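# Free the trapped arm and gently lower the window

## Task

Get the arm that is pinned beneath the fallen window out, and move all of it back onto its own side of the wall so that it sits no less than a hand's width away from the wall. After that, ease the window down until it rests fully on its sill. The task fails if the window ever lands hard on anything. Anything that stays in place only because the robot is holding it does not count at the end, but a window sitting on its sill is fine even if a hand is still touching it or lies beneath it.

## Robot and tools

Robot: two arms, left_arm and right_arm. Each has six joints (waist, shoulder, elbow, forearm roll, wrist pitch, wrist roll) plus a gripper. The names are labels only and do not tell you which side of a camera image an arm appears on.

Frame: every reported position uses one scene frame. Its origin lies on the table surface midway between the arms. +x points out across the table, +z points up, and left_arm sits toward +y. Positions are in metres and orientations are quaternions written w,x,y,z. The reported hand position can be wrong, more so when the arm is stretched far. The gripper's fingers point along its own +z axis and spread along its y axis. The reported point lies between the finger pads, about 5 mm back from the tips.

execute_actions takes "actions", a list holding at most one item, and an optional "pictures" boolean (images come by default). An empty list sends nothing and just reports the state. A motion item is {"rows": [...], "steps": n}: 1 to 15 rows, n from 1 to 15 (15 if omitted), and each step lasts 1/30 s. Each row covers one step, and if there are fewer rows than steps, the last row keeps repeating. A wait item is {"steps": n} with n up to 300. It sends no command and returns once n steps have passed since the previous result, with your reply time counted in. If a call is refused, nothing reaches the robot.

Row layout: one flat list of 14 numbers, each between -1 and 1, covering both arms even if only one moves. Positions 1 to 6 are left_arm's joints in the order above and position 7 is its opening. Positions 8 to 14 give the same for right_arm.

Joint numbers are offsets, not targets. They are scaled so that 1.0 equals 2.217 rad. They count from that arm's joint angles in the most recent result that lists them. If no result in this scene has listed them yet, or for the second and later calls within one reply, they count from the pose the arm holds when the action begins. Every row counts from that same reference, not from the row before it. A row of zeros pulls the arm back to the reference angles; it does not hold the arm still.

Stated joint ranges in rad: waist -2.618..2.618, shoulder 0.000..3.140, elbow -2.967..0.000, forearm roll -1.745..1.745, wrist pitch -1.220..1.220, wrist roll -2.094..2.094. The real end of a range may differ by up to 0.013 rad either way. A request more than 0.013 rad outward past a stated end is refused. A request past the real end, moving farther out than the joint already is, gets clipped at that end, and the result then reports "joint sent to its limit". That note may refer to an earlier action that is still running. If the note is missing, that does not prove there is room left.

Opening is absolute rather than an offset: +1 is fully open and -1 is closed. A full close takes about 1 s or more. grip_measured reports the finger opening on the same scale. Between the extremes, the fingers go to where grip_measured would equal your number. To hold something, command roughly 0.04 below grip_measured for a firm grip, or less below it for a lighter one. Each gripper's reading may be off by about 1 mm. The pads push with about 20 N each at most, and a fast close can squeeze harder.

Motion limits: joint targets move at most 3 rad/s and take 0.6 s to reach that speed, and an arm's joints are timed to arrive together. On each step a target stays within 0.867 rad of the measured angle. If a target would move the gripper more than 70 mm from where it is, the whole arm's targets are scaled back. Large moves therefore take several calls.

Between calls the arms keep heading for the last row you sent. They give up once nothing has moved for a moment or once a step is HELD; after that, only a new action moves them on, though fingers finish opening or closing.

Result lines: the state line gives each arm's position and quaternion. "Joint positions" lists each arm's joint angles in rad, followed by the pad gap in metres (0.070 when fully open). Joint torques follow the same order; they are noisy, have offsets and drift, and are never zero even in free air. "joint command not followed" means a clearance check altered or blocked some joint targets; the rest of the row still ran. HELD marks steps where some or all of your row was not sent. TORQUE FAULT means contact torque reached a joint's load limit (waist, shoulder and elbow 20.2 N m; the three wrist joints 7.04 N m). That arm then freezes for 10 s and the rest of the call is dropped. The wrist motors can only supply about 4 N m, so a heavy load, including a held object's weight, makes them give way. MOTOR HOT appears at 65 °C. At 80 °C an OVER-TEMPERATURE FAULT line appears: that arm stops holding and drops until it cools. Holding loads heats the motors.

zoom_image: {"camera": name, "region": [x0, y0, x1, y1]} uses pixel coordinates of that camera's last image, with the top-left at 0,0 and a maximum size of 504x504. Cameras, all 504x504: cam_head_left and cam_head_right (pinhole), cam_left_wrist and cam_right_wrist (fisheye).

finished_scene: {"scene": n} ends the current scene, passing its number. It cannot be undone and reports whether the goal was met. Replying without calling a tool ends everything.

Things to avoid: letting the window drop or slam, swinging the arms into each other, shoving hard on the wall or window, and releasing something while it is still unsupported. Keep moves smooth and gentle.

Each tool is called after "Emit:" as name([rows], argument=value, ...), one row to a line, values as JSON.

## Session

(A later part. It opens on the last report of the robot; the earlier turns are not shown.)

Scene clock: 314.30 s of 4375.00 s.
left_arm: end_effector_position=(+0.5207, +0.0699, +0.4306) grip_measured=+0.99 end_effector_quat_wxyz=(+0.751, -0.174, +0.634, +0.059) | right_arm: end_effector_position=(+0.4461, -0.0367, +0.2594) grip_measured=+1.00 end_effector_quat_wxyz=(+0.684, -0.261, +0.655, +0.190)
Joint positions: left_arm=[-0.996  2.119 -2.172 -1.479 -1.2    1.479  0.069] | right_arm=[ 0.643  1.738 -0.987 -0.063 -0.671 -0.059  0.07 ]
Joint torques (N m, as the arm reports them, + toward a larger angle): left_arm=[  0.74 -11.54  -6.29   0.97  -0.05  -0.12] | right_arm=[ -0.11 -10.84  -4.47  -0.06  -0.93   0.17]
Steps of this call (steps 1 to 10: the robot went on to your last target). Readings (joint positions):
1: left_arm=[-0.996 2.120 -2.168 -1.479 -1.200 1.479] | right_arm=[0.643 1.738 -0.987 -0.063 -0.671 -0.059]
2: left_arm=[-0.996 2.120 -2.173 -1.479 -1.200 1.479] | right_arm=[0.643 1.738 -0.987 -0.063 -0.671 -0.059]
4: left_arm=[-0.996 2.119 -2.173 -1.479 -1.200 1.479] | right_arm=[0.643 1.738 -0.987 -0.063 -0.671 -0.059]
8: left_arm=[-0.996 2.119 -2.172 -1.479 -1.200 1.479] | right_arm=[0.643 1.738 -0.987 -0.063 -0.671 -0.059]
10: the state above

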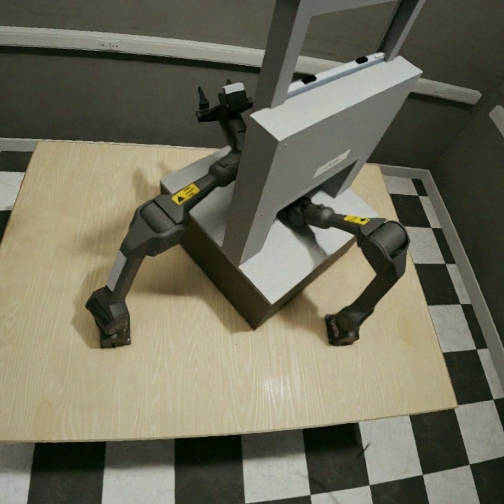

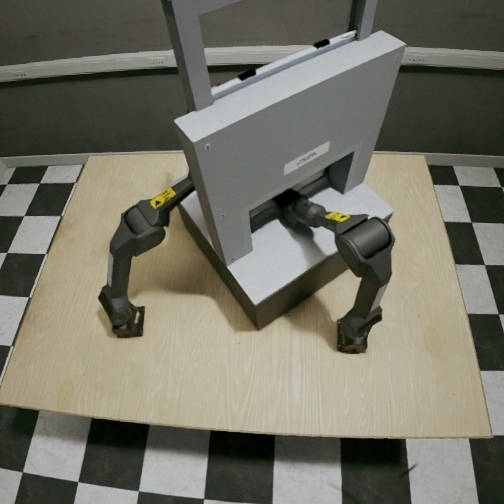

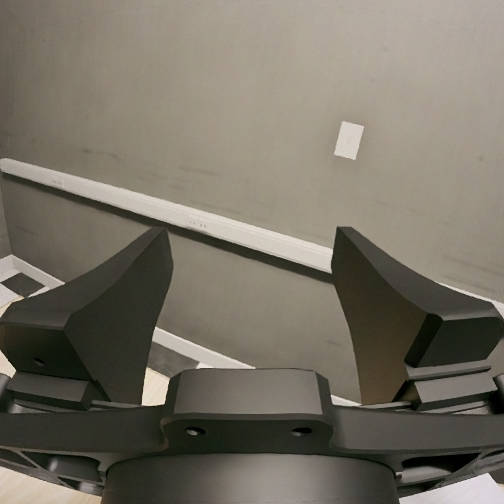

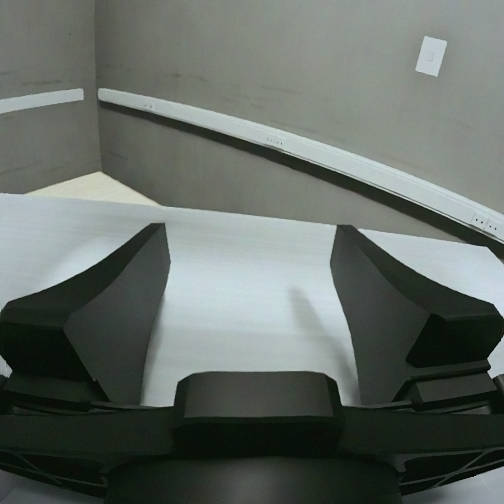

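Emit:
execute_actions([
  {"rows": [[0, 0.0019, -0.0077, 0, 0, 0, 1, 0, 0, 0, 0, 0, 0, 1],[0, 0.0037, -0.0154, 0, 0, 0, 1, 0, 0, 0, 0, 0, 0, 1],[0, 0.0056, -0.0231, 0, 0, 0, 1, 0, 0, 0, 0, 0, 0, 1],[0, 0.0074, -0.0307, 0, 0, 0, 1, 0, 0, 0, 0, 0, 0, 1],[0, 0.0093, -0.0384, 0, 0, 0, 1, 0, 0, 0, 0, 0, 0, 1],[0, 0.0111, -0.0461, 0, 0, 0, 1, 0, 0, 0, 0, 0, 0, 1],[0, 0.0139, -0.056, 0, 0, 0, 1, 0, 0, 0, 0, 0, 0, 1],[0, 0.0168, -0.0659, 0, 0, 0, 1, 0, 0, 0, 0, 0, 0, 1],[0, 0.0196, -0.0758, 0, 0, 0, 1, 0, 0, 0, 0, 0, 0, 1],[0, 0.0224, -0.0856, 0, 0, 0, 1, 0, 0, 0, 0, 0, 0, 1],[0, 0.0253, -0.0955, 0, 0, 0, 1, 0, 0, 0, 0, 0, 0, 1],[0, 0.0281, -0.1054, 0, 0, 0, 1, 0, 0, 0, 0, 0, 0, 1],[0, 0.0324, -0.1179, 0, 0, 0, 1, 0, 0, 0, 0, 0, 0, 1],[0, 0.0366, -0.1304, 0, 0, 0, 1, 0, 0, 0, 0, 0, 0, 1],[0, 0.0409, -0.1429, 0, 0, 0, 1, 0, 0, 0, 0, 0, 0, 1]], "steps": 15},
], pictures=false)

Emit:
execute_actions([
  {"steps": 12},
])

Scene clock: 328.63 s of 4375.00 s.
left_arm: end_effector_position=(+0.5169, +0.0746, +0.4751) grip_measured=+0.99 end_effector_quat_wxyz=(+0.774, -0.231, +0.590, +0.004) | right_arm: end_effector_position=(+0.4461, -0.0367, +0.2594) grip_measured=+1.00 end_effector_quat_wxyz=(+0.684, -0.261, +0.654, +0.190)
Joint positions: left_arm=[-0.996  2.193 -2.432 -1.478 -1.201  1.479  0.069] | right_arm=[ 0.643  1.738 -0.987 -0.063 -0.671 -0.06   0.07 ]
Joint torques (N m, as the arm reports them, + toward a larger angle): left_arm=[  0.75 -12.77  -8.76   0.79   0.17   0.05] | right_arm=[ -0.14 -10.66  -4.44  -0.04  -0.93   0.1 ]
Steps of this call (steps 1 to 30: the robot went on to your last target; steps 31 to 90: nothing new was sent; then 10.83 s passed at rest; steps 91 to 105: all 15 steps of this action). Readings (joint positions):
91: left_arm=[-0.996 2.120 -2.171 -1.478 -1.200 1.479] | right_arm=[0.643 1.738 -0.987 -0.063 -0.671 -0.060]
92: left_arm=[-0.996 2.121 -2.176 -1.478 -1.200 1.479] | right_arm=[0.643 1.738 -0.987 -0.063 -0.671 -0.060]
94: left_arm=[-0.996 2.130 -2.206 -1.478 -1.200 1.479] | right_arm=[0.643 1.738 -0.987 -0.063 -0.671 -0.060]
98: left_arm=[-0.996 2.152 -2.280 -1.478 -1.201 1.479] | right_arm=[0.643 1.738 -0.987 -0.063 -0.671 -0.060]
105: the state above

Scene clock: 329.03 s of 4375.00 s.
left_arm: end_effector_position=(+0.5154, +0.0763, +0.4832) grip_measured=+0.99 end_effector_quat_wxyz=(+0.778, -0.242, +0.580, -0.008) | right_arm: end_effector_position=(+0.4461, -0.0367, +0.2594) grip_measured=+1.00 end_effector_quat_wxyz=(+0.684, -0.261, +0.654, +0.190)
Joint positions: left_arm=[-0.996  2.211 -2.489 -1.478 -1.201  1.479  0.069] | right_arm=[ 0.643  1.738 -0.987 -0.063 -0.671 -0.06   0.07 ]
Joint torques (N m, as the arm reports them, + toward a larger angle): left_arm=[  0.35 -13.9   -7.     0.6    0.3    0.01] | right_arm=[ -0.16 -10.58  -4.41  -0.03  -0.92   0.14]
Steps of this call (steps 1 to 12: the robot went on to your last target). Readings (joint positions):
1: left_arm=[-0.996 2.201 -2.456 -1.478 -1.201 1.479] | right_arm=[0.643 1.738 -0.987 -0.063 -0.671 -0.060]
2: left_arm=[-0.996 2.206 -2.473 -1.478 -1.201 1.479] | right_arm=[0.643 1.738 -0.987 -0.063 -0.671 -0.060]
4: left_arm=[-0.996 2.211 -2.490 -1.478 -1.201 1.479] | right_arm=[0.643 1.738 -0.987 -0.063 -0.671 -0.060]
8: left_arm=[-0.996 2.211 -2.490 -1.478 -1.201 1.479] | right_arm=[0.643 1.738 -0.987 -0.063 -0.671 -0.060]
12: the state above

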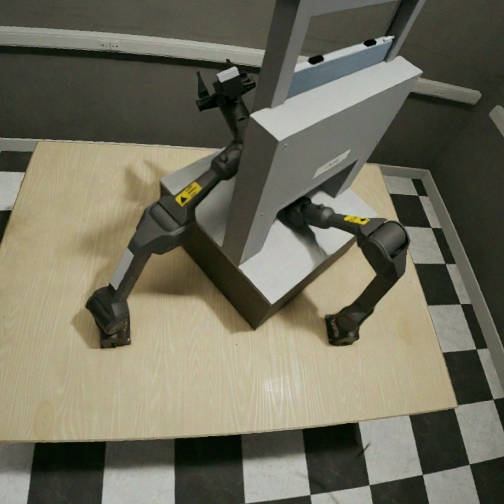

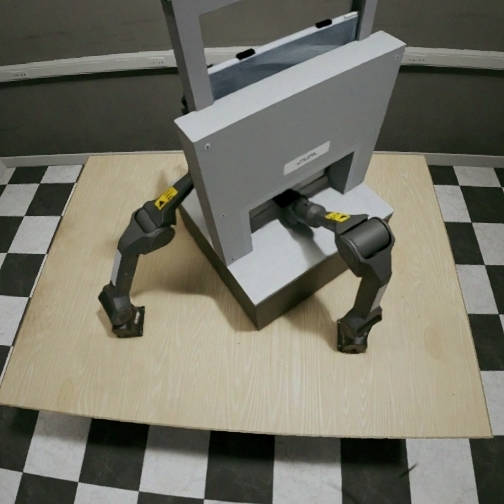

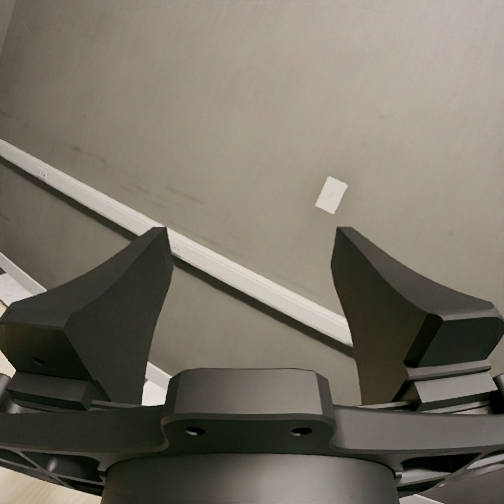

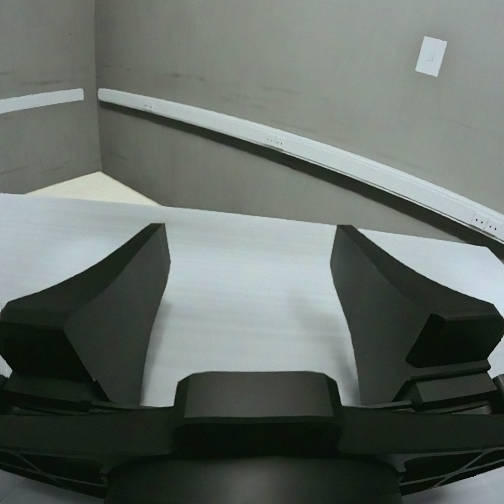

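Emit:
zoom_image(camera="cam_head_right", region=[220, 130, 400, 280])

Region (220, 130, 400, 280) of cam_head_right's 504x504 image, scaled by 2.800, with more detail than that image has.

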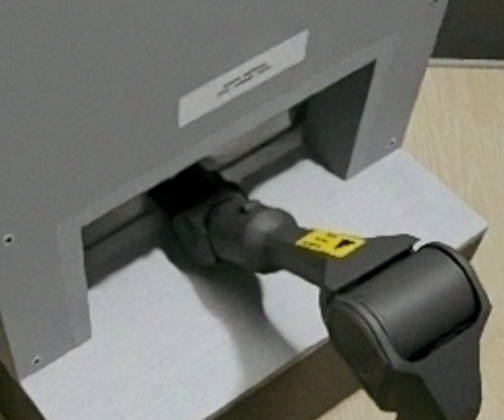

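Emit:
execute_actions([
  {"rows": [[0,0,0,0,0,0,1, 0,-0.0091,0.0123,0,-0.0027,0,1],[0,0,0,0,0,0,1, 0,-0.0182,0.0245,0,-0.0054,0,1],[0,0,0,0,0,0,1, 0,-0.0273,0.0368,0,-0.0081,0,1],[0,0,0,0,0,0,1, 0,-0.0365,0.0491,0,-0.0107,0,1],[0,0,0,0,0,0,1, 0,-0.0456,0.0614,0,-0.0134,0,1],[0,0,0,0,0,0,1, 0,-0.0547,0.0736,0,-0.0161,0,1],[0,0,0,0,0,0,1, 0,-0.0638,0.0859,0,-0.0188,0,1],[0,0,0,0,0,0,1, 0,-0.0732,0.0963,0,-0.0198,0,1],[0,0,0,0,0,0,1, 0,-0.0826,0.1067,0,-0.0209,0,1],[0,0,0,0,0,0,1, 0,-0.092,0.1171,0,-0.0219,0,1],[0,0,0,0,0,0,1, 0,-0.1014,0.1276,0,-0.023,0,1],[0,0,0,0,0,0,1, 0,-0.1107,0.138,0,-0.024,0,1],[0,0,0,0,0,0,1, 0,-0.1201,0.1484,0,-0.025,0,1],[0,0,0,0,0,0,1, 0,-0.1295,0.1588,0,-0.0261,0,1],[0,0,0,0,0,0,1, 0,-0.1389,0.1692,0,-0.0271,0,1]], "steps": 15},
], pictures=false)

Emit:
execute_actions([
  {"steps": 12},
])

Scene clock: 369.37 s of 4375.00 s.
left_arm: end_effector_position=(+0.5142, +0.0774, +0.4858) grip_measured=+0.99 end_effector_quat_wxyz=(+0.778, -0.244, +0.579, -0.010) | right_arm: end_effector_position=(+0.3783, -0.0835, +0.2595) grip_measured=+1.00 end_effector_quat_wxyz=(+0.682, -0.262, +0.655, +0.192)
Joint positions: left_arm=[-0.996  2.207 -2.492 -1.479 -1.2    1.479  0.069] | right_arm=[ 0.643  1.474 -0.664 -0.063 -0.729 -0.059  0.07 ]
Joint torques (N m, as the arm reports them, + toward a larger angle): left_arm=[ -0.27 -11.53  -6.53   0.85   0.17  -0.14] | right_arm=[-0.11 -7.39 -2.23  0.11 -0.77  0.06]
Steps of this call (steps 1 to 30: the robot went on to your last target; steps 31 to 90: nothing new was sent; then 36.83 s passed at rest; steps 91 to 105: all 15 steps of this action). Readings (joint positions):
91: left_arm=[-0.996 2.210 -2.488 -1.479 -1.200 1.479] | right_arm=[0.643 1.737 -0.987 -0.063 -0.671 -0.059]
92: left_arm=[-0.996 2.210 -2.488 -1.479 -1.200 1.479] | right_arm=[0.643 1.733 -0.982 -0.063 -0.672 -0.059]
94: left_arm=[-0.996 2.210 -2.488 -1.479 -1.200 1.479] | right_arm=[0.643 1.711 -0.952 -0.063 -0.679 -0.059]
98: left_arm=[-0.996 2.210 -2.488 -1.479 -1.200 1.479] | right_arm=[0.643 1.628 -0.840 -0.063 -0.703 -0.059]
105: the state above

Scene clock: 369.77 s of 4375.00 s.
left_arm: end_effector_position=(+0.5146, +0.0770, +0.4849) grip_measured=+0.99 end_effector_quat_wxyz=(+0.778, -0.243, +0.579, -0.010) | right_arm: end_effector_position=(+0.3667, -0.0915, +0.2569) grip_measured=+1.00 end_effector_quat_wxyz=(+0.681, -0.262, +0.657, +0.191)
Joint positions: left_arm=[-0.996  2.208 -2.491 -1.479 -1.2    1.479  0.069] | right_arm=[ 0.643  1.429 -0.611 -0.063 -0.732 -0.06   0.07 ]
Joint torques (N m, as the arm reports them, + toward a larger angle): left_arm=[ 0.39 -9.19 -5.09  1.06  0.08 -0.1 ] | right_arm=[-0.16 -5.73 -4.58  0.26 -0.65  0.02]
Steps of this call (steps 1 to 12: the robot went on to your last target). Readings (joint positions):
1: left_arm=[-0.996 2.207 -2.492 -1.479 -1.200 1.479] | right_arm=[0.643 1.454 -0.642 -0.063 -0.731 -0.059]
2: left_arm=[-0.996 2.207 -2.492 -1.479 -1.200 1.479] | right_arm=[0.643 1.439 -0.625 -0.063 -0.732 -0.059]
4: left_arm=[-0.996 2.207 -2.492 -1.479 -1.200 1.479] | right_arm=[0.643 1.426 -0.611 -0.063 -0.732 -0.059]
8: left_arm=[-0.996 2.207 -2.491 -1.479 -1.200 1.479] | right_arm=[0.643 1.428 -0.610 -0.063 -0.732 -0.059]
12: the state above

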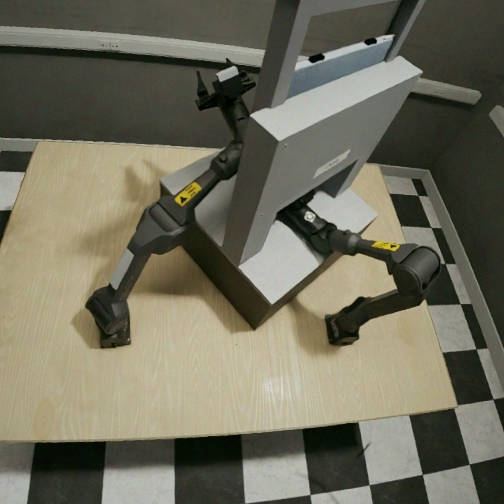

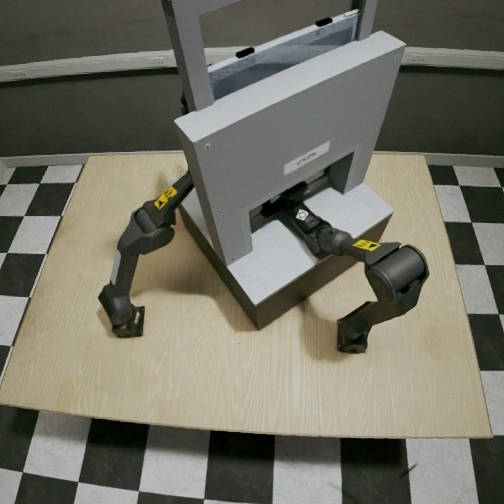

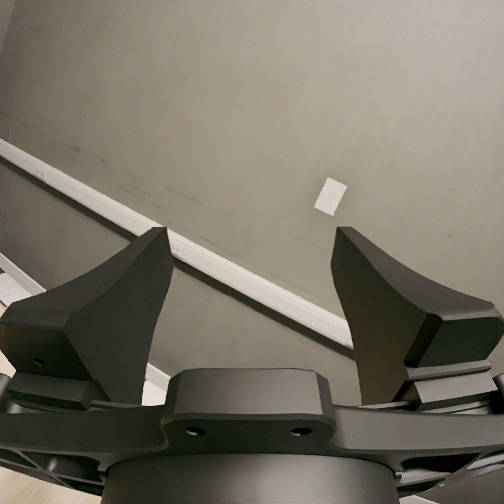

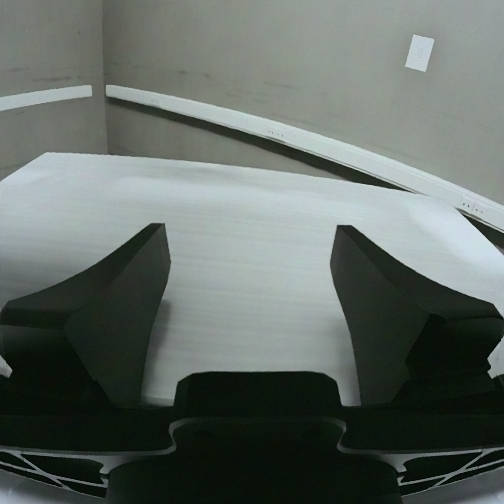

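Emit:
execute_actions([
  {"rows": [[0,0,0,0,0,0,1, 0,-0.0018,0.0079,0,-0.0059,0,1],[0,0,0,0,0,0,1, 0,-0.0037,0.0158,0,-0.0117,0,1],[0,0,0,0,0,0,1, 0,-0.0055,0.0237,0,-0.0176,0,1],[0,0,0,0,0,0,1, 0,-0.0193,0.0356,0,-0.0157,0,1],[0,0,0,0,0,0,1, 0,-0.0331,0.0475,0,-0.0138,0,1],[0,0,0,0,0,0,1, 0,-0.0468,0.0593,0,-0.012,0,1],[0,0,0,0,0,0,1, 0,-0.0606,0.0712,0,-0.0101,0,1],[0,0,0,0,0,0,1, 0,-0.0744,0.0831,0,-0.0082,0,1],[0,0,0,0,0,0,1, 0,-0.0893,0.0922,0,-0.0023,0,1],[0,0,0,0,0,0,1, 0,-0.1043,0.1013,0,0.0035,0,1],[0,0,0,0,0,0,1, 0,-0.1192,0.1104,0,0.0094,0,1],[0,0,0,0,0,0,1, 0,-0.1341,0.1194,0,0.0152,0,1],[0,0,0,0,0,0,1, 0,-0.1491,0.1285,0,0.0211,0,1],[0,0,0,0,0,0,1, 0,-0.164,0.1376,0,0.0269,0,1],[0,0,0,0,0,0,1, 0,-0.1789,0.1467,0,0.0328,0,1]], "steps": 15},
], pictures=false)

Emit:
execute_actions([
  {"steps": 12},
])

Scene clock: 392.57 s of 4375.00 s.
left_arm: end_effector_position=(+0.5152, +0.0766, +0.4836) grip_measured=+0.99 end_effector_quat_wxyz=(+0.778, -0.242, +0.580, -0.008) | right_arm: end_effector_position=(+0.3018, -0.1377, +0.2534) grip_measured=+1.00 end_effector_quat_wxyz=(+0.685, -0.261, +0.653, +0.191)
Joint positions: left_arm=[-0.996  2.21  -2.489 -1.478 -1.201  1.479  0.069] | right_arm=[ 0.642  1.125 -0.345 -0.063 -0.704 -0.059  0.07 ]
Joint torques (N m, as the arm reports them, + toward a larger angle): left_arm=[  0.89 -13.52  -8.19   0.5    0.21   0.05] | right_arm=[ 1.25  0.12  2.33 -0.68  1.18 -0.35]
Steps of this call (steps 1 to 30: the robot went on to your last target; steps 31 to 90: nothing new was sent; then 19.30 s passed at rest; steps 91 to 105: all 15 steps of this action). Readings (joint positions):
91: left_arm=[-0.996 2.210 -2.489 -1.478 -1.201 1.479] | right_arm=[0.643 1.430 -0.612 -0.063 -0.731 -0.060]
92: left_arm=[-0.996 2.210 -2.489 -1.478 -1.201 1.479] | right_arm=[0.643 1.429 -0.608 -0.063 -0.735 -0.060]
94: left_arm=[-0.996 2.210 -2.489 -1.478 -1.201 1.479] | right_arm=[0.643 1.422 -0.578 -0.063 -0.757 -0.060]
98: left_arm=[-0.996 2.210 -2.489 -1.478 -1.201 1.479] | right_arm=[0.642 1.345 -0.498 -0.059 -0.776 -0.057]
105: the state above

Scene clock: 392.97 s of 4375.00 s.
left_arm: end_effector_position=(+0.5151, +0.0767, +0.4839) grip_measured=+0.99 end_effector_quat_wxyz=(+0.778, -0.243, +0.580, -0.008) | right_arm: end_effector_position=(+0.2858, -0.1496, +0.2527) grip_measured=+1.00 end_effector_quat_wxyz=(+0.685, -0.260, +0.653, +0.190)
Joint positions: left_arm=[-0.996  2.21  -2.49  -1.478 -1.201  1.479  0.069] | right_arm=[ 0.642  1.028 -0.29  -0.062 -0.664 -0.058  0.07 ]
Joint torques (N m, as the arm reports them, + toward a larger angle): left_arm=[  0.53 -15.03  -9.     0.35   0.3    0.01] | right_arm=[ 1.74  7.78  6.04 -1.62  2.82 -0.77]
Steps of this call (steps 1 to 12: the robot went on to your last target). Readings (joint positions):
1: left_arm=[-0.996 2.210 -2.489 -1.478 -1.201 1.479] | right_arm=[0.642 1.094 -0.327 -0.063 -0.691 -0.059]
2: left_arm=[-0.996 2.210 -2.489 -1.478 -1.201 1.479] | right_arm=[0.642 1.069 -0.313 -0.063 -0.681 -0.059]
4: left_arm=[-0.996 2.210 -2.489 -1.478 -1.201 1.479] | right_arm=[0.642 1.036 -0.295 -0.062 -0.668 -0.059]
8: left_arm=[-0.996 2.210 -2.490 -1.478 -1.201 1.479] | right_arm=[0.642 1.028 -0.290 -0.062 -0.664 -0.058]
12: the state above

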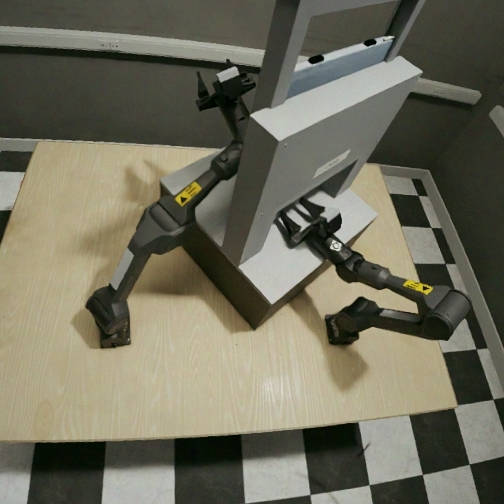

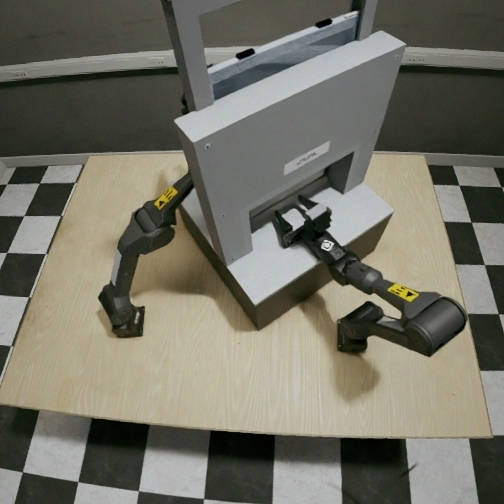

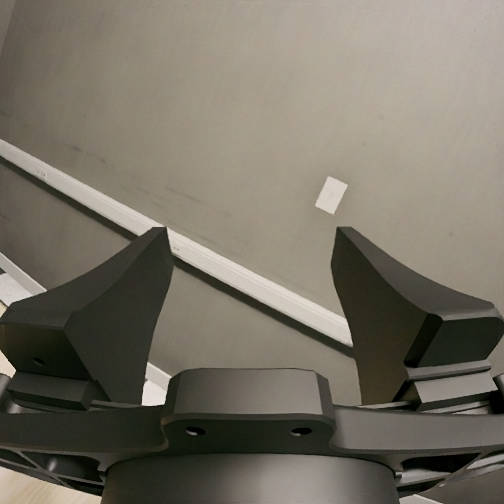

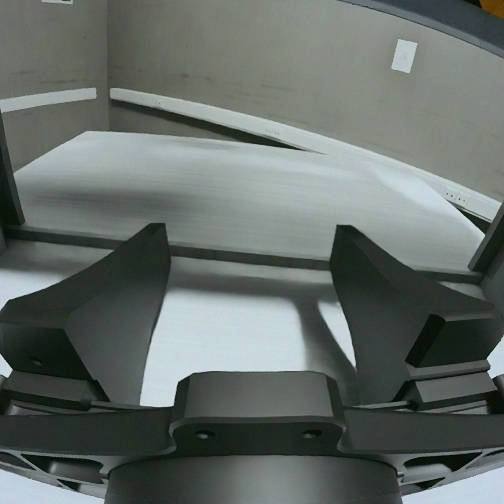

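Emit:
execute_actions([
  {"rows": [[0,0,0,0,0,0,1, 0,-0.0225,0.0032,0,0.02,0,1],[0,0,0,0,0,0,1, 0,-0.0449,0.0065,0,0.04,0,1],[0,0,0,0,0,0,1, 0,-0.0674,0.0097,0,0.0599,0,1],[0,0,0,0,0,0,1, 0,-0.0899,0.0129,0,0.0799,0,1],[0,0,0,0,0,0,1, 0,-0.1123,0.0161,0,0.0999,0,1],[0,0,0,0,0,0,1, 0,-0.1348,0.0194,0,0.1199,0,1],[0,0,0,0,0,0,1, 0,-0.1572,0.0226,0,0.1398,0,1],[0,0,0,0,0,0,1, 0,-0.1797,0.0258,0,0.1598,0,1],[0,0,0,0,0,0,1, 0,-0.1797,0.0258,0,0.1598,0,1],[0,0,0,0,0,0,1, 0,-0.1797,0.0258,0,0.1598,0,1],[0,0,0,0,0,0,1, 0,-0.1797,0.0258,0,0.1598,0,1],[0,0,0,0,0,0,1, 0,-0.1797,0.0258,0,0.1598,0,1],[0,0,0,0,0,0,1, -0.1,-0.1797,0.0258,0,0.1598,0,1],[0,0,0,0,0,0,1, -0.3,-0.1797,0.0258,0,0.1598,0,1],[0,0,0,0,0,0,1, -0.515,-0.1797,0.0258,0,0.1598,0,1]], "steps": 15},
], pictures=false)

Emit:
execute_actions([
  {"steps": 32},
])

Scene clock: 407.40 s of 4375.00 s.
left_arm: end_effector_position=(+0.5148, +0.0768, +0.4847) grip_measured=+0.99 end_effector_quat_wxyz=(+0.778, -0.243, +0.579, -0.009) | right_arm: end_effector_position=(+0.2432, -0.1895, +0.2597) grip_measured=+1.00 end_effector_quat_wxyz=(+0.681, -0.256, +0.665, +0.171)
Joint positions: left_arm=[-0.996  2.208 -2.49  -1.479 -1.2    1.479  0.069] | right_arm=[ 0.626  0.647 -0.228 -0.064 -0.317 -0.061  0.07 ]
Joint torques (N m, as the arm reports them, + toward a larger angle): left_arm=[ -0.6  -10.61  -5.9    1.09   0.06  -0.14] | right_arm=[-2.54  1.88 -3.16  0.3  -0.82  0.23]
Steps of this call (steps 1 to 30: the robot went on to your last target; steps 31 to 90: nothing new was sent; then 10.93 s passed at rest; steps 91 to 105: all 15 steps of this action). Readings (joint positions):
91: left_arm=[-0.996 2.208 -2.490 -1.479 -1.200 1.479] | right_arm=[0.643 1.032 -0.286 -0.063 -0.678 -0.060]
92: left_arm=[-0.996 2.208 -2.490 -1.479 -1.200 1.479] | right_arm=[0.643 1.028 -0.285 -0.063 -0.676 -0.060]
94: left_arm=[-0.996 2.208 -2.490 -1.479 -1.200 1.479] | right_arm=[0.644 1.002 -0.281 -0.065 -0.645 -0.060]
98: left_arm=[-0.996 2.208 -2.490 -1.479 -1.200 1.479] | right_arm=[0.645 0.875 -0.258 -0.067 -0.513 -0.062]
105: the state above

Scene clock: 408.47 s of 4375.00 s.
left_arm: end_effector_position=(+0.5150, +0.0766, +0.4841) grip_measured=+0.99 end_effector_quat_wxyz=(+0.778, -0.243, +0.580, -0.009) | right_arm: end_effector_position=(+0.2551, -0.4701, +0.2645) grip_measured=+1.00 end_effector_quat_wxyz=(+0.672, +0.139, +0.694, -0.219)
Joint positions: left_arm=[-0.996  2.209 -2.49  -1.478 -1.201  1.479  0.069] | right_arm=[-0.5    0.63  -0.232 -0.062 -0.31  -0.058  0.07 ]
Joint torques (N m, as the arm reports them, + toward a larger angle): left_arm=[ 0.   -9.16 -5.23  1.11  0.02 -0.05] | right_arm=[ 1.11 -0.66 -5.03  0.18 -0.6   0.25]
Steps of this call (steps 1 to 32: the robot went on to your last target). Readings (joint positions):
1: left_arm=[-0.996 2.208 -2.490 -1.479 -1.200 1.479] | right_arm=[0.608 0.636 -0.227 -0.064 -0.311 -0.060]
2: left_arm=[-0.996 2.208 -2.490 -1.479 -1.200 1.479] | right_arm=[0.584 0.632 -0.227 -0.064 -0.310 -0.060]
4: left_arm=[-0.996 2.208 -2.490 -1.479 -1.200 1.479] | right_arm=[0.520 0.632 -0.227 -0.063 -0.310 -0.060]
8: left_arm=[-0.996 2.209 -2.490 -1.479 -1.200 1.479] | right_arm=[0.334 0.632 -0.227 -0.063 -0.310 -0.060]
32: the state above

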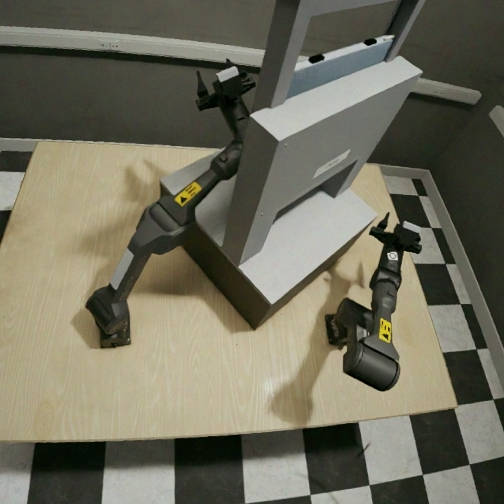

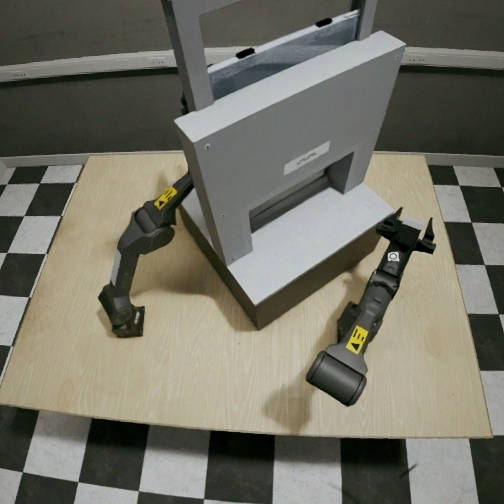

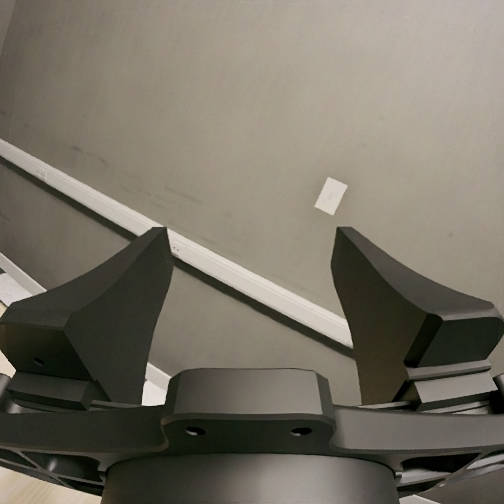

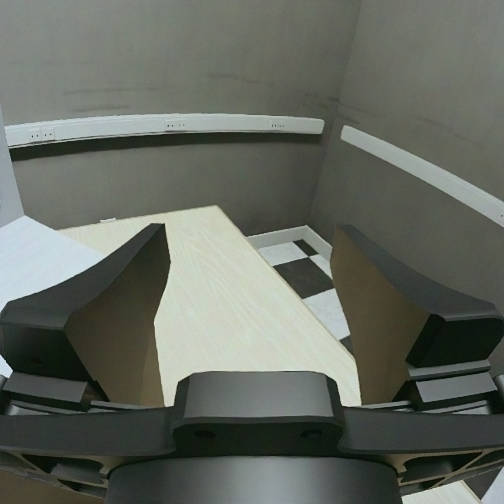

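Emit:
execute_actions([
  {"rows": [[0,-0.0041,0.0127,0,0,0,1, 0,0,0,0,0,0,1],[0,-0.0083,0.0254,0,0,0,1, 0,0,0,0,0,0,1],[0,-0.0124,0.0381,0,0,0,1, 0,0,0,0,0,0,1],[0,-0.0153,0.048,0,0,0,1, 0,0,0,0,0,0,1],[0,-0.0181,0.0579,0,0,0,1, 0,0,0,0,0,0,1],[0,-0.021,0.0678,0,0,0,1, 0,0,0,0,0,0,1],[0,-0.0238,0.0776,0,0,0,1, 0,0,0,0,0,0,1],[0,-0.0267,0.0875,0,0,0,1, 0,0,0,0,0,0,1],[0,-0.0295,0.0974,0,0,0,1, 0,0,0,0,0,0,1],[0,-0.0313,0.1052,0,0,0,1, 0,0,0,0,0,0,1],[0,-0.0331,0.113,0,0,0,1, 0,0,0,0,0,0,1],[0,-0.0349,0.1208,0,0,0,1, 0,0,0,0,0,0,1],[0,-0.0367,0.1286,0,0,0,1, 0,0,0,0,0,0,1],[0,-0.0385,0.1364,0,0,0,1, 0,0,0,0,0,0,1],[0,-0.0403,0.1442,0,0,0,1, 0,0,0,0,0,0,1]], "steps": 15},
], pictures=false)

Emit:
execute_actions([
  {"steps": 8},
], pictures=false)

Emit:
execute_actions([
  {"rows": [[0,-0.0012,0.0066,0,0,0,1, 0,0,0,0,0,0,1],[0,-0.0023,0.0131,0,0,0,1, 0,0,0,0,0,0,1],[0,-0.0035,0.0197,0,0,0,1, 0,0,0,0,0,0,1],[0,-0.0046,0.0262,0,0,0,1, 0,0,0,0,0,0,1],[0,-0.0058,0.0328,0,0,0,1, 0,0,0,0,0,0,1],[0,-0.0069,0.0393,0,0,0,1, 0,0,0,0,0,0,1],[0,-0.0077,0.0461,0,0,0,1, 0,0,0,0,0,0,1],[0,-0.0085,0.0529,0,0,0,1, 0,0,0,0,0,0,1],[0,-0.0094,0.0597,0,0,0,1, 0,0,0,0,0,0,1],[0,-0.0102,0.0665,0,0,0,1, 0,0,0,0,0,0,1],[0,-0.011,0.0733,0,0,0,1, 0,0,0,0,0,0,1],[0,-0.0113,0.0782,0,0,0,1, 0,0,0,0,0,0,1],[0,-0.0115,0.0832,0,0,0,1, 0,0,0,0,0,0,1],[0,-0.0118,0.0881,0,0,0,1, 0,0,0,0,0,0,1],[0,-0.012,0.093,0,0,0,1, 0,0,0,0,0,0,1]], "steps": 15},
], pictures=false)

Emit:
execute_actions([
  {"steps": 8},
])

Scene clock: 435.90 s of 4375.00 s.
left_arm: end_effector_position=(+0.5206, +0.0702, +0.4361) grip_measured=+0.99 end_effector_quat_wxyz=(+0.754, -0.181, +0.629, +0.053) | right_arm: end_effector_position=(+0.2551, -0.4700, +0.2646) grip_measured=+1.00 end_effector_quat_wxyz=(+0.672, +0.139, +0.694, -0.219)
Joint positions: left_arm=[-0.996  2.127 -2.201 -1.479 -1.201  1.479  0.069] | right_arm=[-0.499  0.63  -0.233 -0.062 -0.31  -0.058  0.07 ]
Joint torques (N m, as the arm reports them, + toward a larger angle): left_arm=[ 0.91 -9.74 -5.32  0.68 -0.1   0.05] | right_arm=[-0.01  0.38 -4.86  0.05 -0.64  0.25]
Steps of this call (steps 1 to 15: the robot went on to your last target; steps 16 to 90: nothing new was sent; then 23.93 s passed at rest; steps 91 to 105: all 15 steps of this action). Readings (joint positions):
91: left_arm=[-0.996 2.209 -2.489 -1.478 -1.201 1.479] | right_arm=[-0.499 0.630 -0.233 -0.062 -0.310 -0.058]
92: left_arm=[-0.996 2.208 -2.483 -1.478 -1.201 1.479] | right_arm=[-0.499 0.630 -0.233 -0.062 -0.310 -0.058]
94: left_arm=[-0.996 2.198 -2.452 -1.478 -1.201 1.479] | right_arm=[-0.499 0.630 -0.233 -0.062 -0.310 -0.058]
98: left_arm=[-0.996 2.166 -2.348 -1.478 -1.201 1.479] | right_arm=[-0.499 0.630 -0.233 -0.062 -0.310 -0.058]
105: the state above

Scene clock: 436.17 s of 4375.00 s.
left_arm: end_effector_position=(+0.5212, +0.0695, +0.4289) grip_measured=+0.99 end_effector_quat_wxyz=(+0.750, -0.173, +0.635, +0.061) | right_arm: end_effector_position=(+0.2551, -0.4700, +0.2646) grip_measured=+1.00 end_effector_quat_wxyz=(+0.672, +0.139, +0.694, -0.219)
Joint positions: left_arm=[-0.996  2.12  -2.168 -1.479 -1.201  1.479  0.069] | right_arm=[-0.499  0.63  -0.233 -0.062 -0.31  -0.058  0.07 ]
Joint torques (N m, as the arm reports them, + toward a larger angle): left_arm=[  0.79 -10.27  -7.2    0.76  -0.14   0.02] | right_arm=[-0.36  0.63 -4.75  0.05 -0.66  0.25]
Steps of this call (steps 1 to 8: the robot went on to your last target). Readings (joint positions):
1: left_arm=[-0.996 2.123 -2.184 -1.479 -1.201 1.479] | right_arm=[-0.499 0.630 -0.233 -0.062 -0.310 -0.058]
2: left_arm=[-0.996 2.121 -2.173 -1.479 -1.201 1.479] | right_arm=[-0.499 0.630 -0.233 -0.062 -0.310 -0.058]
4: left_arm=[-0.996 2.120 -2.167 -1.479 -1.201 1.479] | right_arm=[-0.499 0.630 -0.233 -0.062 -0.310 -0.058]
8: the state above

Scene clock: 436.67 s of 4375.00 s.
left_arm: end_effector_position=(+0.5237, +0.0666, +0.3783) grip_measured=+0.99 end_effector_quat_wxyz=(+0.724, -0.121, +0.670, +0.111) | right_arm: end_effector_position=(+0.2551, -0.4700, +0.2646) grip_measured=+1.00 end_effector_quat_wxyz=(+0.672, +0.139, +0.694, -0.219)
Joint positions: left_arm=[-0.996  2.094 -1.974 -1.479 -1.201  1.479  0.069] | right_arm=[-0.499  0.63  -0.233 -0.062 -0.31  -0.058  0.07 ]
Joint torques (N m, as the arm reports them, + toward a larger angle): left_arm=[ 0.87 -9.07 -6.18  0.74 -0.15  0.02] | right_arm=[-0.11  0.43 -4.84  0.05 -0.66  0.24]
Steps of this call (steps 1 to 15: all 15 steps of this action). Readings (joint positions):
1: left_arm=[-0.996 2.120 -2.168 -1.479 -1.201 1.479] | right_arm=[-0.499 0.630 -0.233 -0.062 -0.310 -0.058]
2: left_arm=[-0.996 2.120 -2.164 -1.479 -1.201 1.479] | right_arm=[-0.499 0.630 -0.233 -0.062 -0.310 -0.058]
4: left_arm=[-0.996 2.113 -2.137 -1.479 -1.201 1.479] | right_arm=[-0.499 0.630 -0.233 -0.062 -0.310 -0.058]
8: left_arm=[-0.996 2.103 -2.072 -1.479 -1.201 1.479] | right_arm=[-0.499 0.630 -0.233 -0.062 -0.310 -0.058]
15: the state above

Scene clock: 436.93 s of 4375.00 s.
left_arm: end_effector_position=(+0.5239, +0.0663, +0.3739) grip_measured=+0.99 end_effector_quat_wxyz=(+0.722, -0.117, +0.672, +0.115) | right_arm: end_effector_position=(+0.2551, -0.4700, +0.2646) grip_measured=+1.00 end_effector_quat_wxyz=(+0.672, +0.139, +0.694, -0.219)
Joint positions: left_arm=[-0.996  2.094 -1.961 -1.479 -1.201  1.479  0.069] | right_arm=[-0.499  0.63  -0.233 -0.062 -0.31  -0.058  0.07 ]
Joint torques (N m, as the arm reports them, + toward a larger angle): left_arm=[ 0.84 -9.72 -7.82  0.83 -0.14  0.03] | right_arm=[-0.11  0.47 -4.81  0.05 -0.66  0.25]
Steps of this call (steps 1 to 8: the robot went on to your last target). Readings (joint positions):
1: left_arm=[-0.996 2.094 -1.964 -1.479 -1.201 1.479] | right_arm=[-0.499 0.630 -0.233 -0.062 -0.310 -0.058]
2: left_arm=[-0.996 2.094 -1.959 -1.479 -1.201 1.479] | right_arm=[-0.499 0.630 -0.233 -0.062 -0.310 -0.058]
4: left_arm=[-0.996 2.094 -1.960 -1.479 -1.201 1.479] | right_arm=[-0.499 0.630 -0.233 -0.062 -0.310 -0.058]
8: the state above

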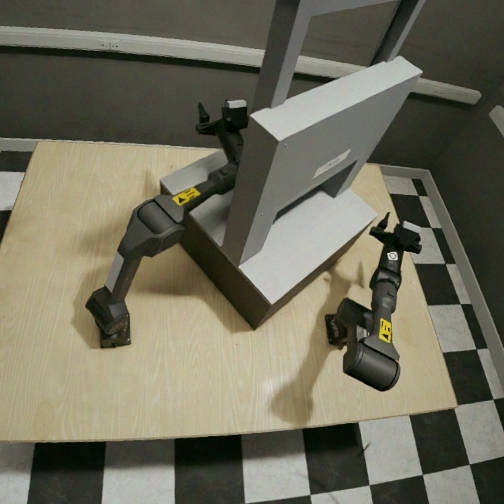

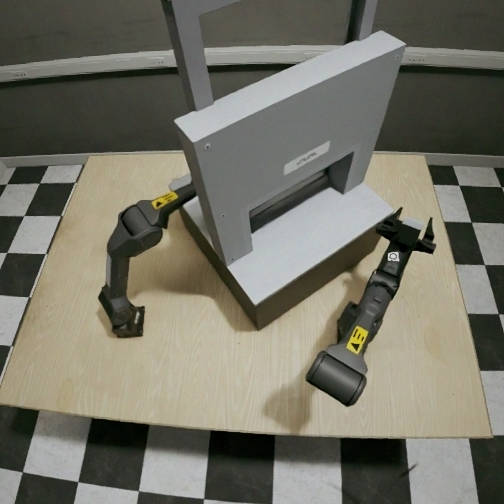

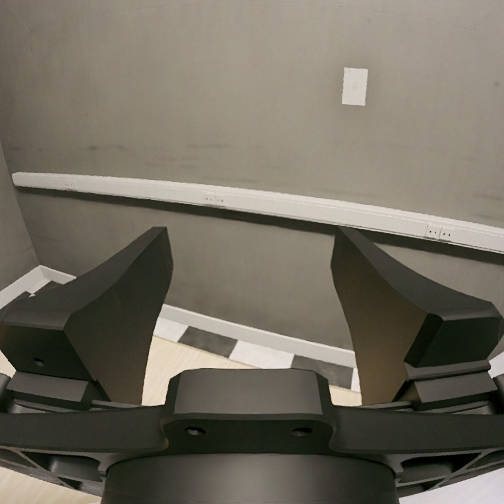

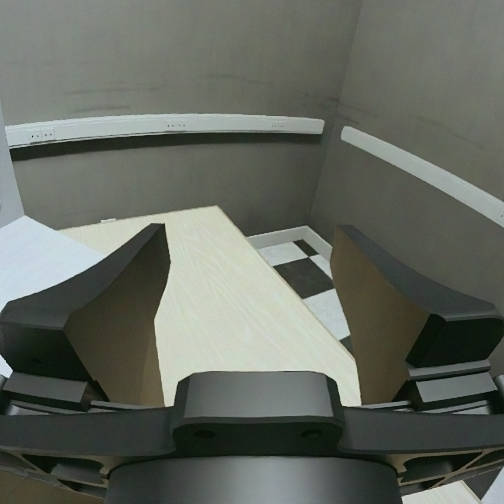

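Emit:
execute_actions([
  {"rows": [[0,0,0.0029,0,0,0,1, 0,0,0,0,0,0,1],[0,-0.0001,0.0058,0,0,0,1, 0,0,0,0,0,0,1],[0,-0.0001,0.0088,0,0,0,1, 0,0,0,0,0,0,1],[0,-0.0001,0.0117,0,0,0,1, 0,0,0,0,0,0,1],[0,-0.0002,0.0146,0,0,0,1, 0,0,0,0,0,0,1],[0,-0.0002,0.0175,0,0,0,1, 0,0,0,0,0,0,1],[0,-0.0002,0.0204,0,0,0,1, 0,0,0,0,0,0,1],[0,-0.0003,0.0234,0,0,0,1, 0,0,0,0,0,0,1],[0,-0.0003,0.0263,0,0,0,1, 0,0,0,0,0,0,1],[0,-0.0003,0.0292,0,0,0,1, 0,0,0,0,0,0,1],[0,-0.0004,0.0321,0,0,0,1, 0,0,0,0,0,0,1],[0,-0.0004,0.035,0,0,0,1, 0,0,0,0,0,0,1],[0,-0.0004,0.038,0,0,0,1, 0,0,0,0,0,0,1],[0,-0.0005,0.0409,0,0,0,1, 0,0,0,0,0,0,1],[0,-0.0005,0.0438,0,0,0,1, 0,0,0,0,0,0,1]], "steps": 15},
], pictures=false)

Emit:
execute_actions([
  {"rows": [[0,0.0001,0.0015,0,0,0,1, 0,0,0,0,0,0,1],[0,0.0003,0.0031,0,0,0,1, 0,0,0,0,0,0,1],[0,0.0004,0.0046,0,0,0,1, 0,0,0,0,0,0,1],[0,0.0006,0.0062,0,0,0,1, 0,0,0,0,0,0,1],[0,0.0007,0.0077,0,0,0,1, 0,0,0,0,0,0,1],[0,0.0008,0.0092,0,0,0,1, 0,0,0,0,0,0,1],[0,0.001,0.0108,0,0,0,1, 0,0,0,0,0,0,1],[0,0.0011,0.0123,0,0,0,1, 0,0,0,0,0,0,1],[0,0.0013,0.0139,0,0,0,1, 0,0,0,0,0,0,1],[0,0.0014,0.0154,0,0,0,1, 0,0,0,0,0,0,1],[0,0.0015,0.0169,0,0,0,1, 0,0,0,0,0,0,1],[0,0.0017,0.0185,0,0,0,1, 0,0,0,0,0,0,1],[0,0.0018,0.02,0,0,0,1, 0,0,0,0,0,0,1],[0,0.002,0.0216,0,0,0,1, 0,0,0,0,0,0,1],[0,0.0021,0.0231,0,0,0,1, 0,0,0,0,0,0,1]], "steps": 15},
], pictures=false)

Emit:
execute_actions([
  {"rows": [[0,0.0002,0.0014,0,0,0,1, 0,0,0,0,0,0,1],[0,0.0005,0.0028,0,0,0,1, 0,0,0,0,0,0,1],[0,0.0007,0.0041,0,0,0,1, 0,0,0,0,0,0,1],[0,0.001,0.0055,0,0,0,1, 0,0,0,0,0,0,1],[0,0.0012,0.0069,0,0,0,1, 0,0,0,0,0,0,1],[0,0.0015,0.0083,0,0,0,1, 0,0,0,0,0,0,1],[0,0.0017,0.0097,0,0,0,1, 0,0,0,0,0,0,1],[0,0.002,0.011,0,0,0,1, 0,0,0,0,0,0,1],[0,0.0022,0.0124,0,0,0,1, 0,0,0,0,0,0,1],[0,0.0025,0.0138,0,0,0,1, 0,0,0,0,0,0,1],[0,0.0027,0.0152,0,0,0,1, 0,0,0,0,0,0,1],[0,0.003,0.0166,0,0,0,1, 0,0,0,0,0,0,1],[0,0.0032,0.0179,0,0,0,1, 0,0,0,0,0,0,1],[0,0.0035,0.0193,0,0,0,1, 0,0,0,0,0,0,1],[0,0.0037,0.0207,0,0,0,1, 0,0,0,0,0,0,1]], "steps": 15},
], pictures=false)

Emit:
execute_actions([
  {"rows": [[0,0.0003,0.0012,0,0,0,1, 0,0,0,0,0,0,1],[0,0.0007,0.0025,0,0,0,1, 0,0,0,0,0,0,1],[0,0.001,0.0037,0,0,0,1, 0,0,0,0,0,0,1],[0,0.0014,0.005,0,0,0,1, 0,0,0,0,0,0,1],[0,0.0017,0.0062,0,0,0,1, 0,0,0,0,0,0,1],[0,0.002,0.0075,0,0,0,1, 0,0,0,0,0,0,1],[0,0.0024,0.0087,0,0,0,1, 0,0,0,0,0,0,1],[0,0.0027,0.01,0,0,0,1, 0,0,0,0,0,0,1],[0,0.0031,0.0112,0,0,0,1, 0,0,0,0,0,0,1],[0,0.0034,0.0125,0,0,0,1, 0,0,0,0,0,0,1],[0,0.0037,0.0137,0,0,0,1, 0,0,0,0,0,0,1],[0,0.0041,0.015,0,0,0,1, 0,0,0,0,0,0,1],[0,0.0044,0.0162,0,0,0,1, 0,0,0,0,0,0,1],[0,0.0048,0.0175,0,0,0,1, 0,0,0,0,0,0,1],[0,0.0051,0.0187,0,0,0,1, 0,0,0,0,0,0,1]], "steps": 15},
])

Scene clock: 459.33 s of 4375.00 s.
left_arm: end_effector_position=(+0.5242, +0.0659, +0.3441) grip_measured=+0.99 end_effector_quat_wxyz=(+0.706, -0.088, +0.689, +0.141) | right_arm: end_effector_position=(+0.2551, -0.4700, +0.2646) grip_measured=+1.00 end_effector_quat_wxyz=(+0.672, +0.139, +0.694, -0.219)
Joint positions: left_arm=[-0.996  2.092 -1.868 -1.479 -1.2    1.479  0.069] | right_arm=[-0.499  0.63  -0.233 -0.062 -0.31  -0.058  0.07 ]
Joint torques (N m, as the arm reports them, + toward a larger angle): left_arm=[ 0.66 -8.21 -5.88  0.89 -0.3   0.02] | right_arm=[-0.36  0.6  -4.83  0.06 -0.66  0.24]
Steps of this call (steps 1 to 30: the robot went on to your last target; steps 31 to 90: nothing new was sent; then 18.90 s passed at rest; steps 91 to 105: all 15 steps of this action). Readings (joint positions):
91: left_arm=[-0.996 2.094 -1.962 -1.479 -1.201 1.479] | right_arm=[-0.499 0.630 -0.233 -0.062 -0.310 -0.058]
92: left_arm=[-0.996 2.093 -1.958 -1.479 -1.201 1.479] | right_arm=[-0.499 0.630 -0.233 -0.062 -0.310 -0.058]
94: left_arm=[-0.996 2.091 -1.942 -1.479 -1.200 1.479] | right_arm=[-0.499 0.630 -0.233 -0.062 -0.310 -0.058]
98: left_arm=[-0.996 2.090 -1.914 -1.479 -1.200 1.479] | right_arm=[-0.499 0.630 -0.233 -0.062 -0.310 -0.058]
105: the state above

Scene clock: 459.83 s of 4375.00 s.
left_arm: end_effector_position=(+0.5244, +0.0657, +0.3252) grip_measured=+0.99 end_effector_quat_wxyz=(+0.695, -0.071, +0.698, +0.157) | right_arm: end_effector_position=(+0.2551, -0.4700, +0.2646) grip_measured=+1.00 end_effector_quat_wxyz=(+0.672, +0.139, +0.694, -0.219)
Joint positions: left_arm=[-0.996  2.096 -1.818 -1.479 -1.2    1.479  0.069] | right_arm=[-0.499  0.63  -0.233 -0.062 -0.31  -0.058  0.07 ]
Joint torques (N m, as the arm reports them, + toward a larger angle): left_arm=[ 0.62 -8.13 -6.22  0.91 -0.35  0.02] | right_arm=[-0.38  0.57 -4.8   0.05 -0.65  0.25]
Steps of this call (steps 1 to 15: all 15 steps of this action). Readings (joint positions):
1: left_arm=[-0.996 2.092 -1.863 -1.479 -1.200 1.479] | right_arm=[-0.499 0.630 -0.233 -0.062 -0.310 -0.058]
2: left_arm=[-0.996 2.092 -1.861 -1.479 -1.200 1.479] | right_arm=[-0.499 0.630 -0.233 -0.062 -0.310 -0.058]
4: left_arm=[-0.996 2.093 -1.856 -1.479 -1.200 1.479] | right_arm=[-0.499 0.630 -0.233 -0.062 -0.310 -0.058]
8: left_arm=[-0.996 2.094 -1.842 -1.479 -1.200 1.479] | right_arm=[-0.499 0.630 -0.233 -0.062 -0.310 -0.058]
15: the state above

Scene clock: 460.33 s of 4375.00 s.
left_arm: end_effector_position=(+0.5245, +0.0658, +0.3066) grip_measured=+0.99 end_effector_quat_wxyz=(+0.684, -0.055, +0.706, +0.172) | right_arm: end_effector_position=(+0.2551, -0.4700, +0.2646) grip_measured=+1.00 end_effector_quat_wxyz=(+0.672, +0.139, +0.694, -0.219)
Joint positions: left_arm=[-0.996  2.104 -1.773 -1.479 -1.2    1.479  0.069] | right_arm=[-0.499  0.63  -0.233 -0.062 -0.31  -0.058  0.07 ]
Joint torques (N m, as the arm reports them, + toward a larger angle): left_arm=[ 0.49 -7.58 -5.51  0.91 -0.35  0.01] | right_arm=[-0.4   0.59 -4.82  0.06 -0.65  0.25]
Steps of this call (steps 1 to 15: all 15 steps of this action). Readings (joint positions):
1: left_arm=[-0.996 2.097 -1.815 -1.479 -1.200 1.479] | right_arm=[-0.499 0.630 -0.233 -0.062 -0.310 -0.058]
2: left_arm=[-0.996 2.097 -1.813 -1.479 -1.200 1.479] | right_arm=[-0.499 0.630 -0.233 -0.062 -0.310 -0.058]
4: left_arm=[-0.996 2.098 -1.807 -1.479 -1.200 1.479] | right_arm=[-0.499 0.630 -0.233 -0.062 -0.310 -0.058]
8: left_arm=[-0.996 2.101 -1.794 -1.479 -1.200 1.479] | right_arm=[-0.499 0.630 -0.233 -0.062 -0.310 -0.058]
15: the state above

Scene clock: 460.83 s of 4375.00 s.
left_arm: end_effector_position=(+0.5247, +0.0665, +0.2878) grip_measured=+0.99 end_effector_quat_wxyz=(+0.673, -0.039, +0.714, +0.187) | right_arm: end_effector_position=(+0.2551, -0.4700, +0.2646) grip_measured=+1.00 end_effector_quat_wxyz=(+0.672, +0.139, +0.694, -0.219)
Joint positions: left_arm=[-0.995  2.114 -1.732 -1.479 -1.2    1.479  0.069] | right_arm=[-0.499  0.63  -0.233 -0.062 -0.31  -0.058  0.07 ]
Joint torques (N m, as the arm reports them, + toward a larger angle): left_arm=[-0.63 -6.74 -6.04  0.9  -0.36  0.02] | right_arm=[-0.38  0.6  -4.8   0.06 -0.66  0.25]
Steps of this call (steps 1 to 15: all 15 steps of this action). Readings (joint positions):
1: left_arm=[-0.996 2.104 -1.770 -1.479 -1.200 1.479] | right_arm=[-0.499 0.630 -0.233 -0.062 -0.310 -0.058]
2: left_arm=[-0.996 2.104 -1.769 -1.479 -1.200 1.479] | right_arm=[-0.499 0.630 -0.233 -0.062 -0.310 -0.058]
4: left_arm=[-0.996 2.105 -1.763 -1.479 -1.200 1.479] | right_arm=[-0.499 0.630 -0.233 -0.062 -0.310 -0.058]
8: left_arm=[-0.995 2.109 -1.752 -1.479 -1.200 1.479] | right_arm=[-0.499 0.630 -0.233 -0.062 -0.310 -0.058]
15: the state above

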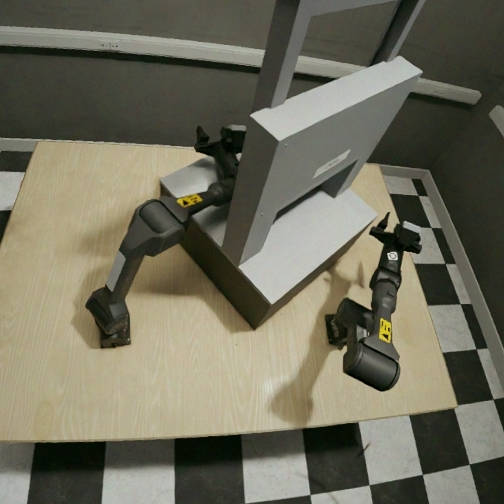

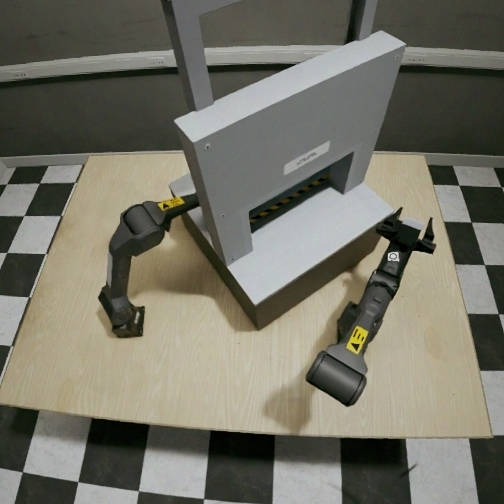

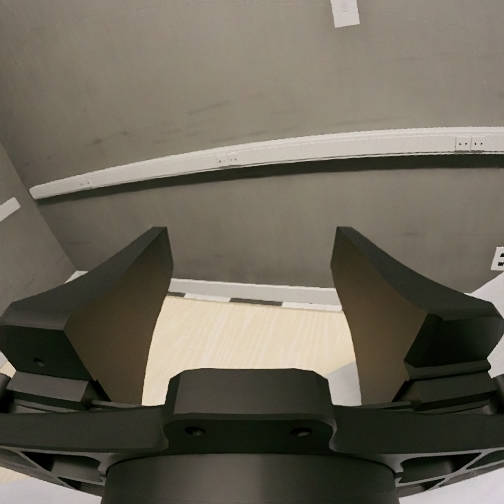

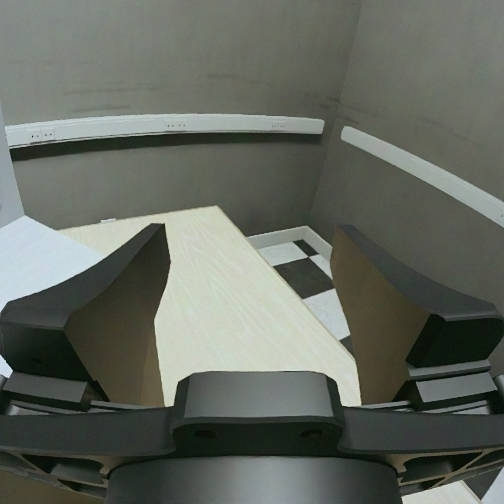

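Emit:
zoom_image(camera="cam_head_right", region=[230, 140, 370, 260])

Region (230, 140, 370, 260) of cam_head_right's 504x504 image, scaled by 3.600, with more detail than that image has; it fills the top 432 rows of this view, and the rest is white.

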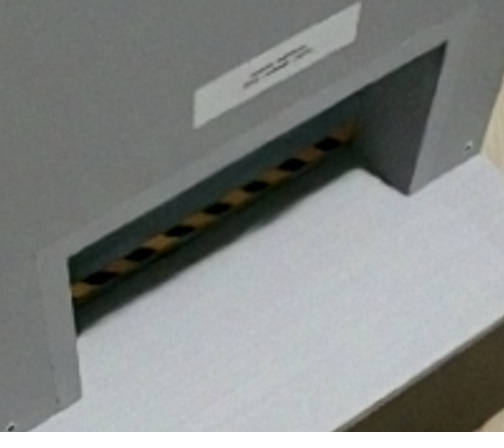

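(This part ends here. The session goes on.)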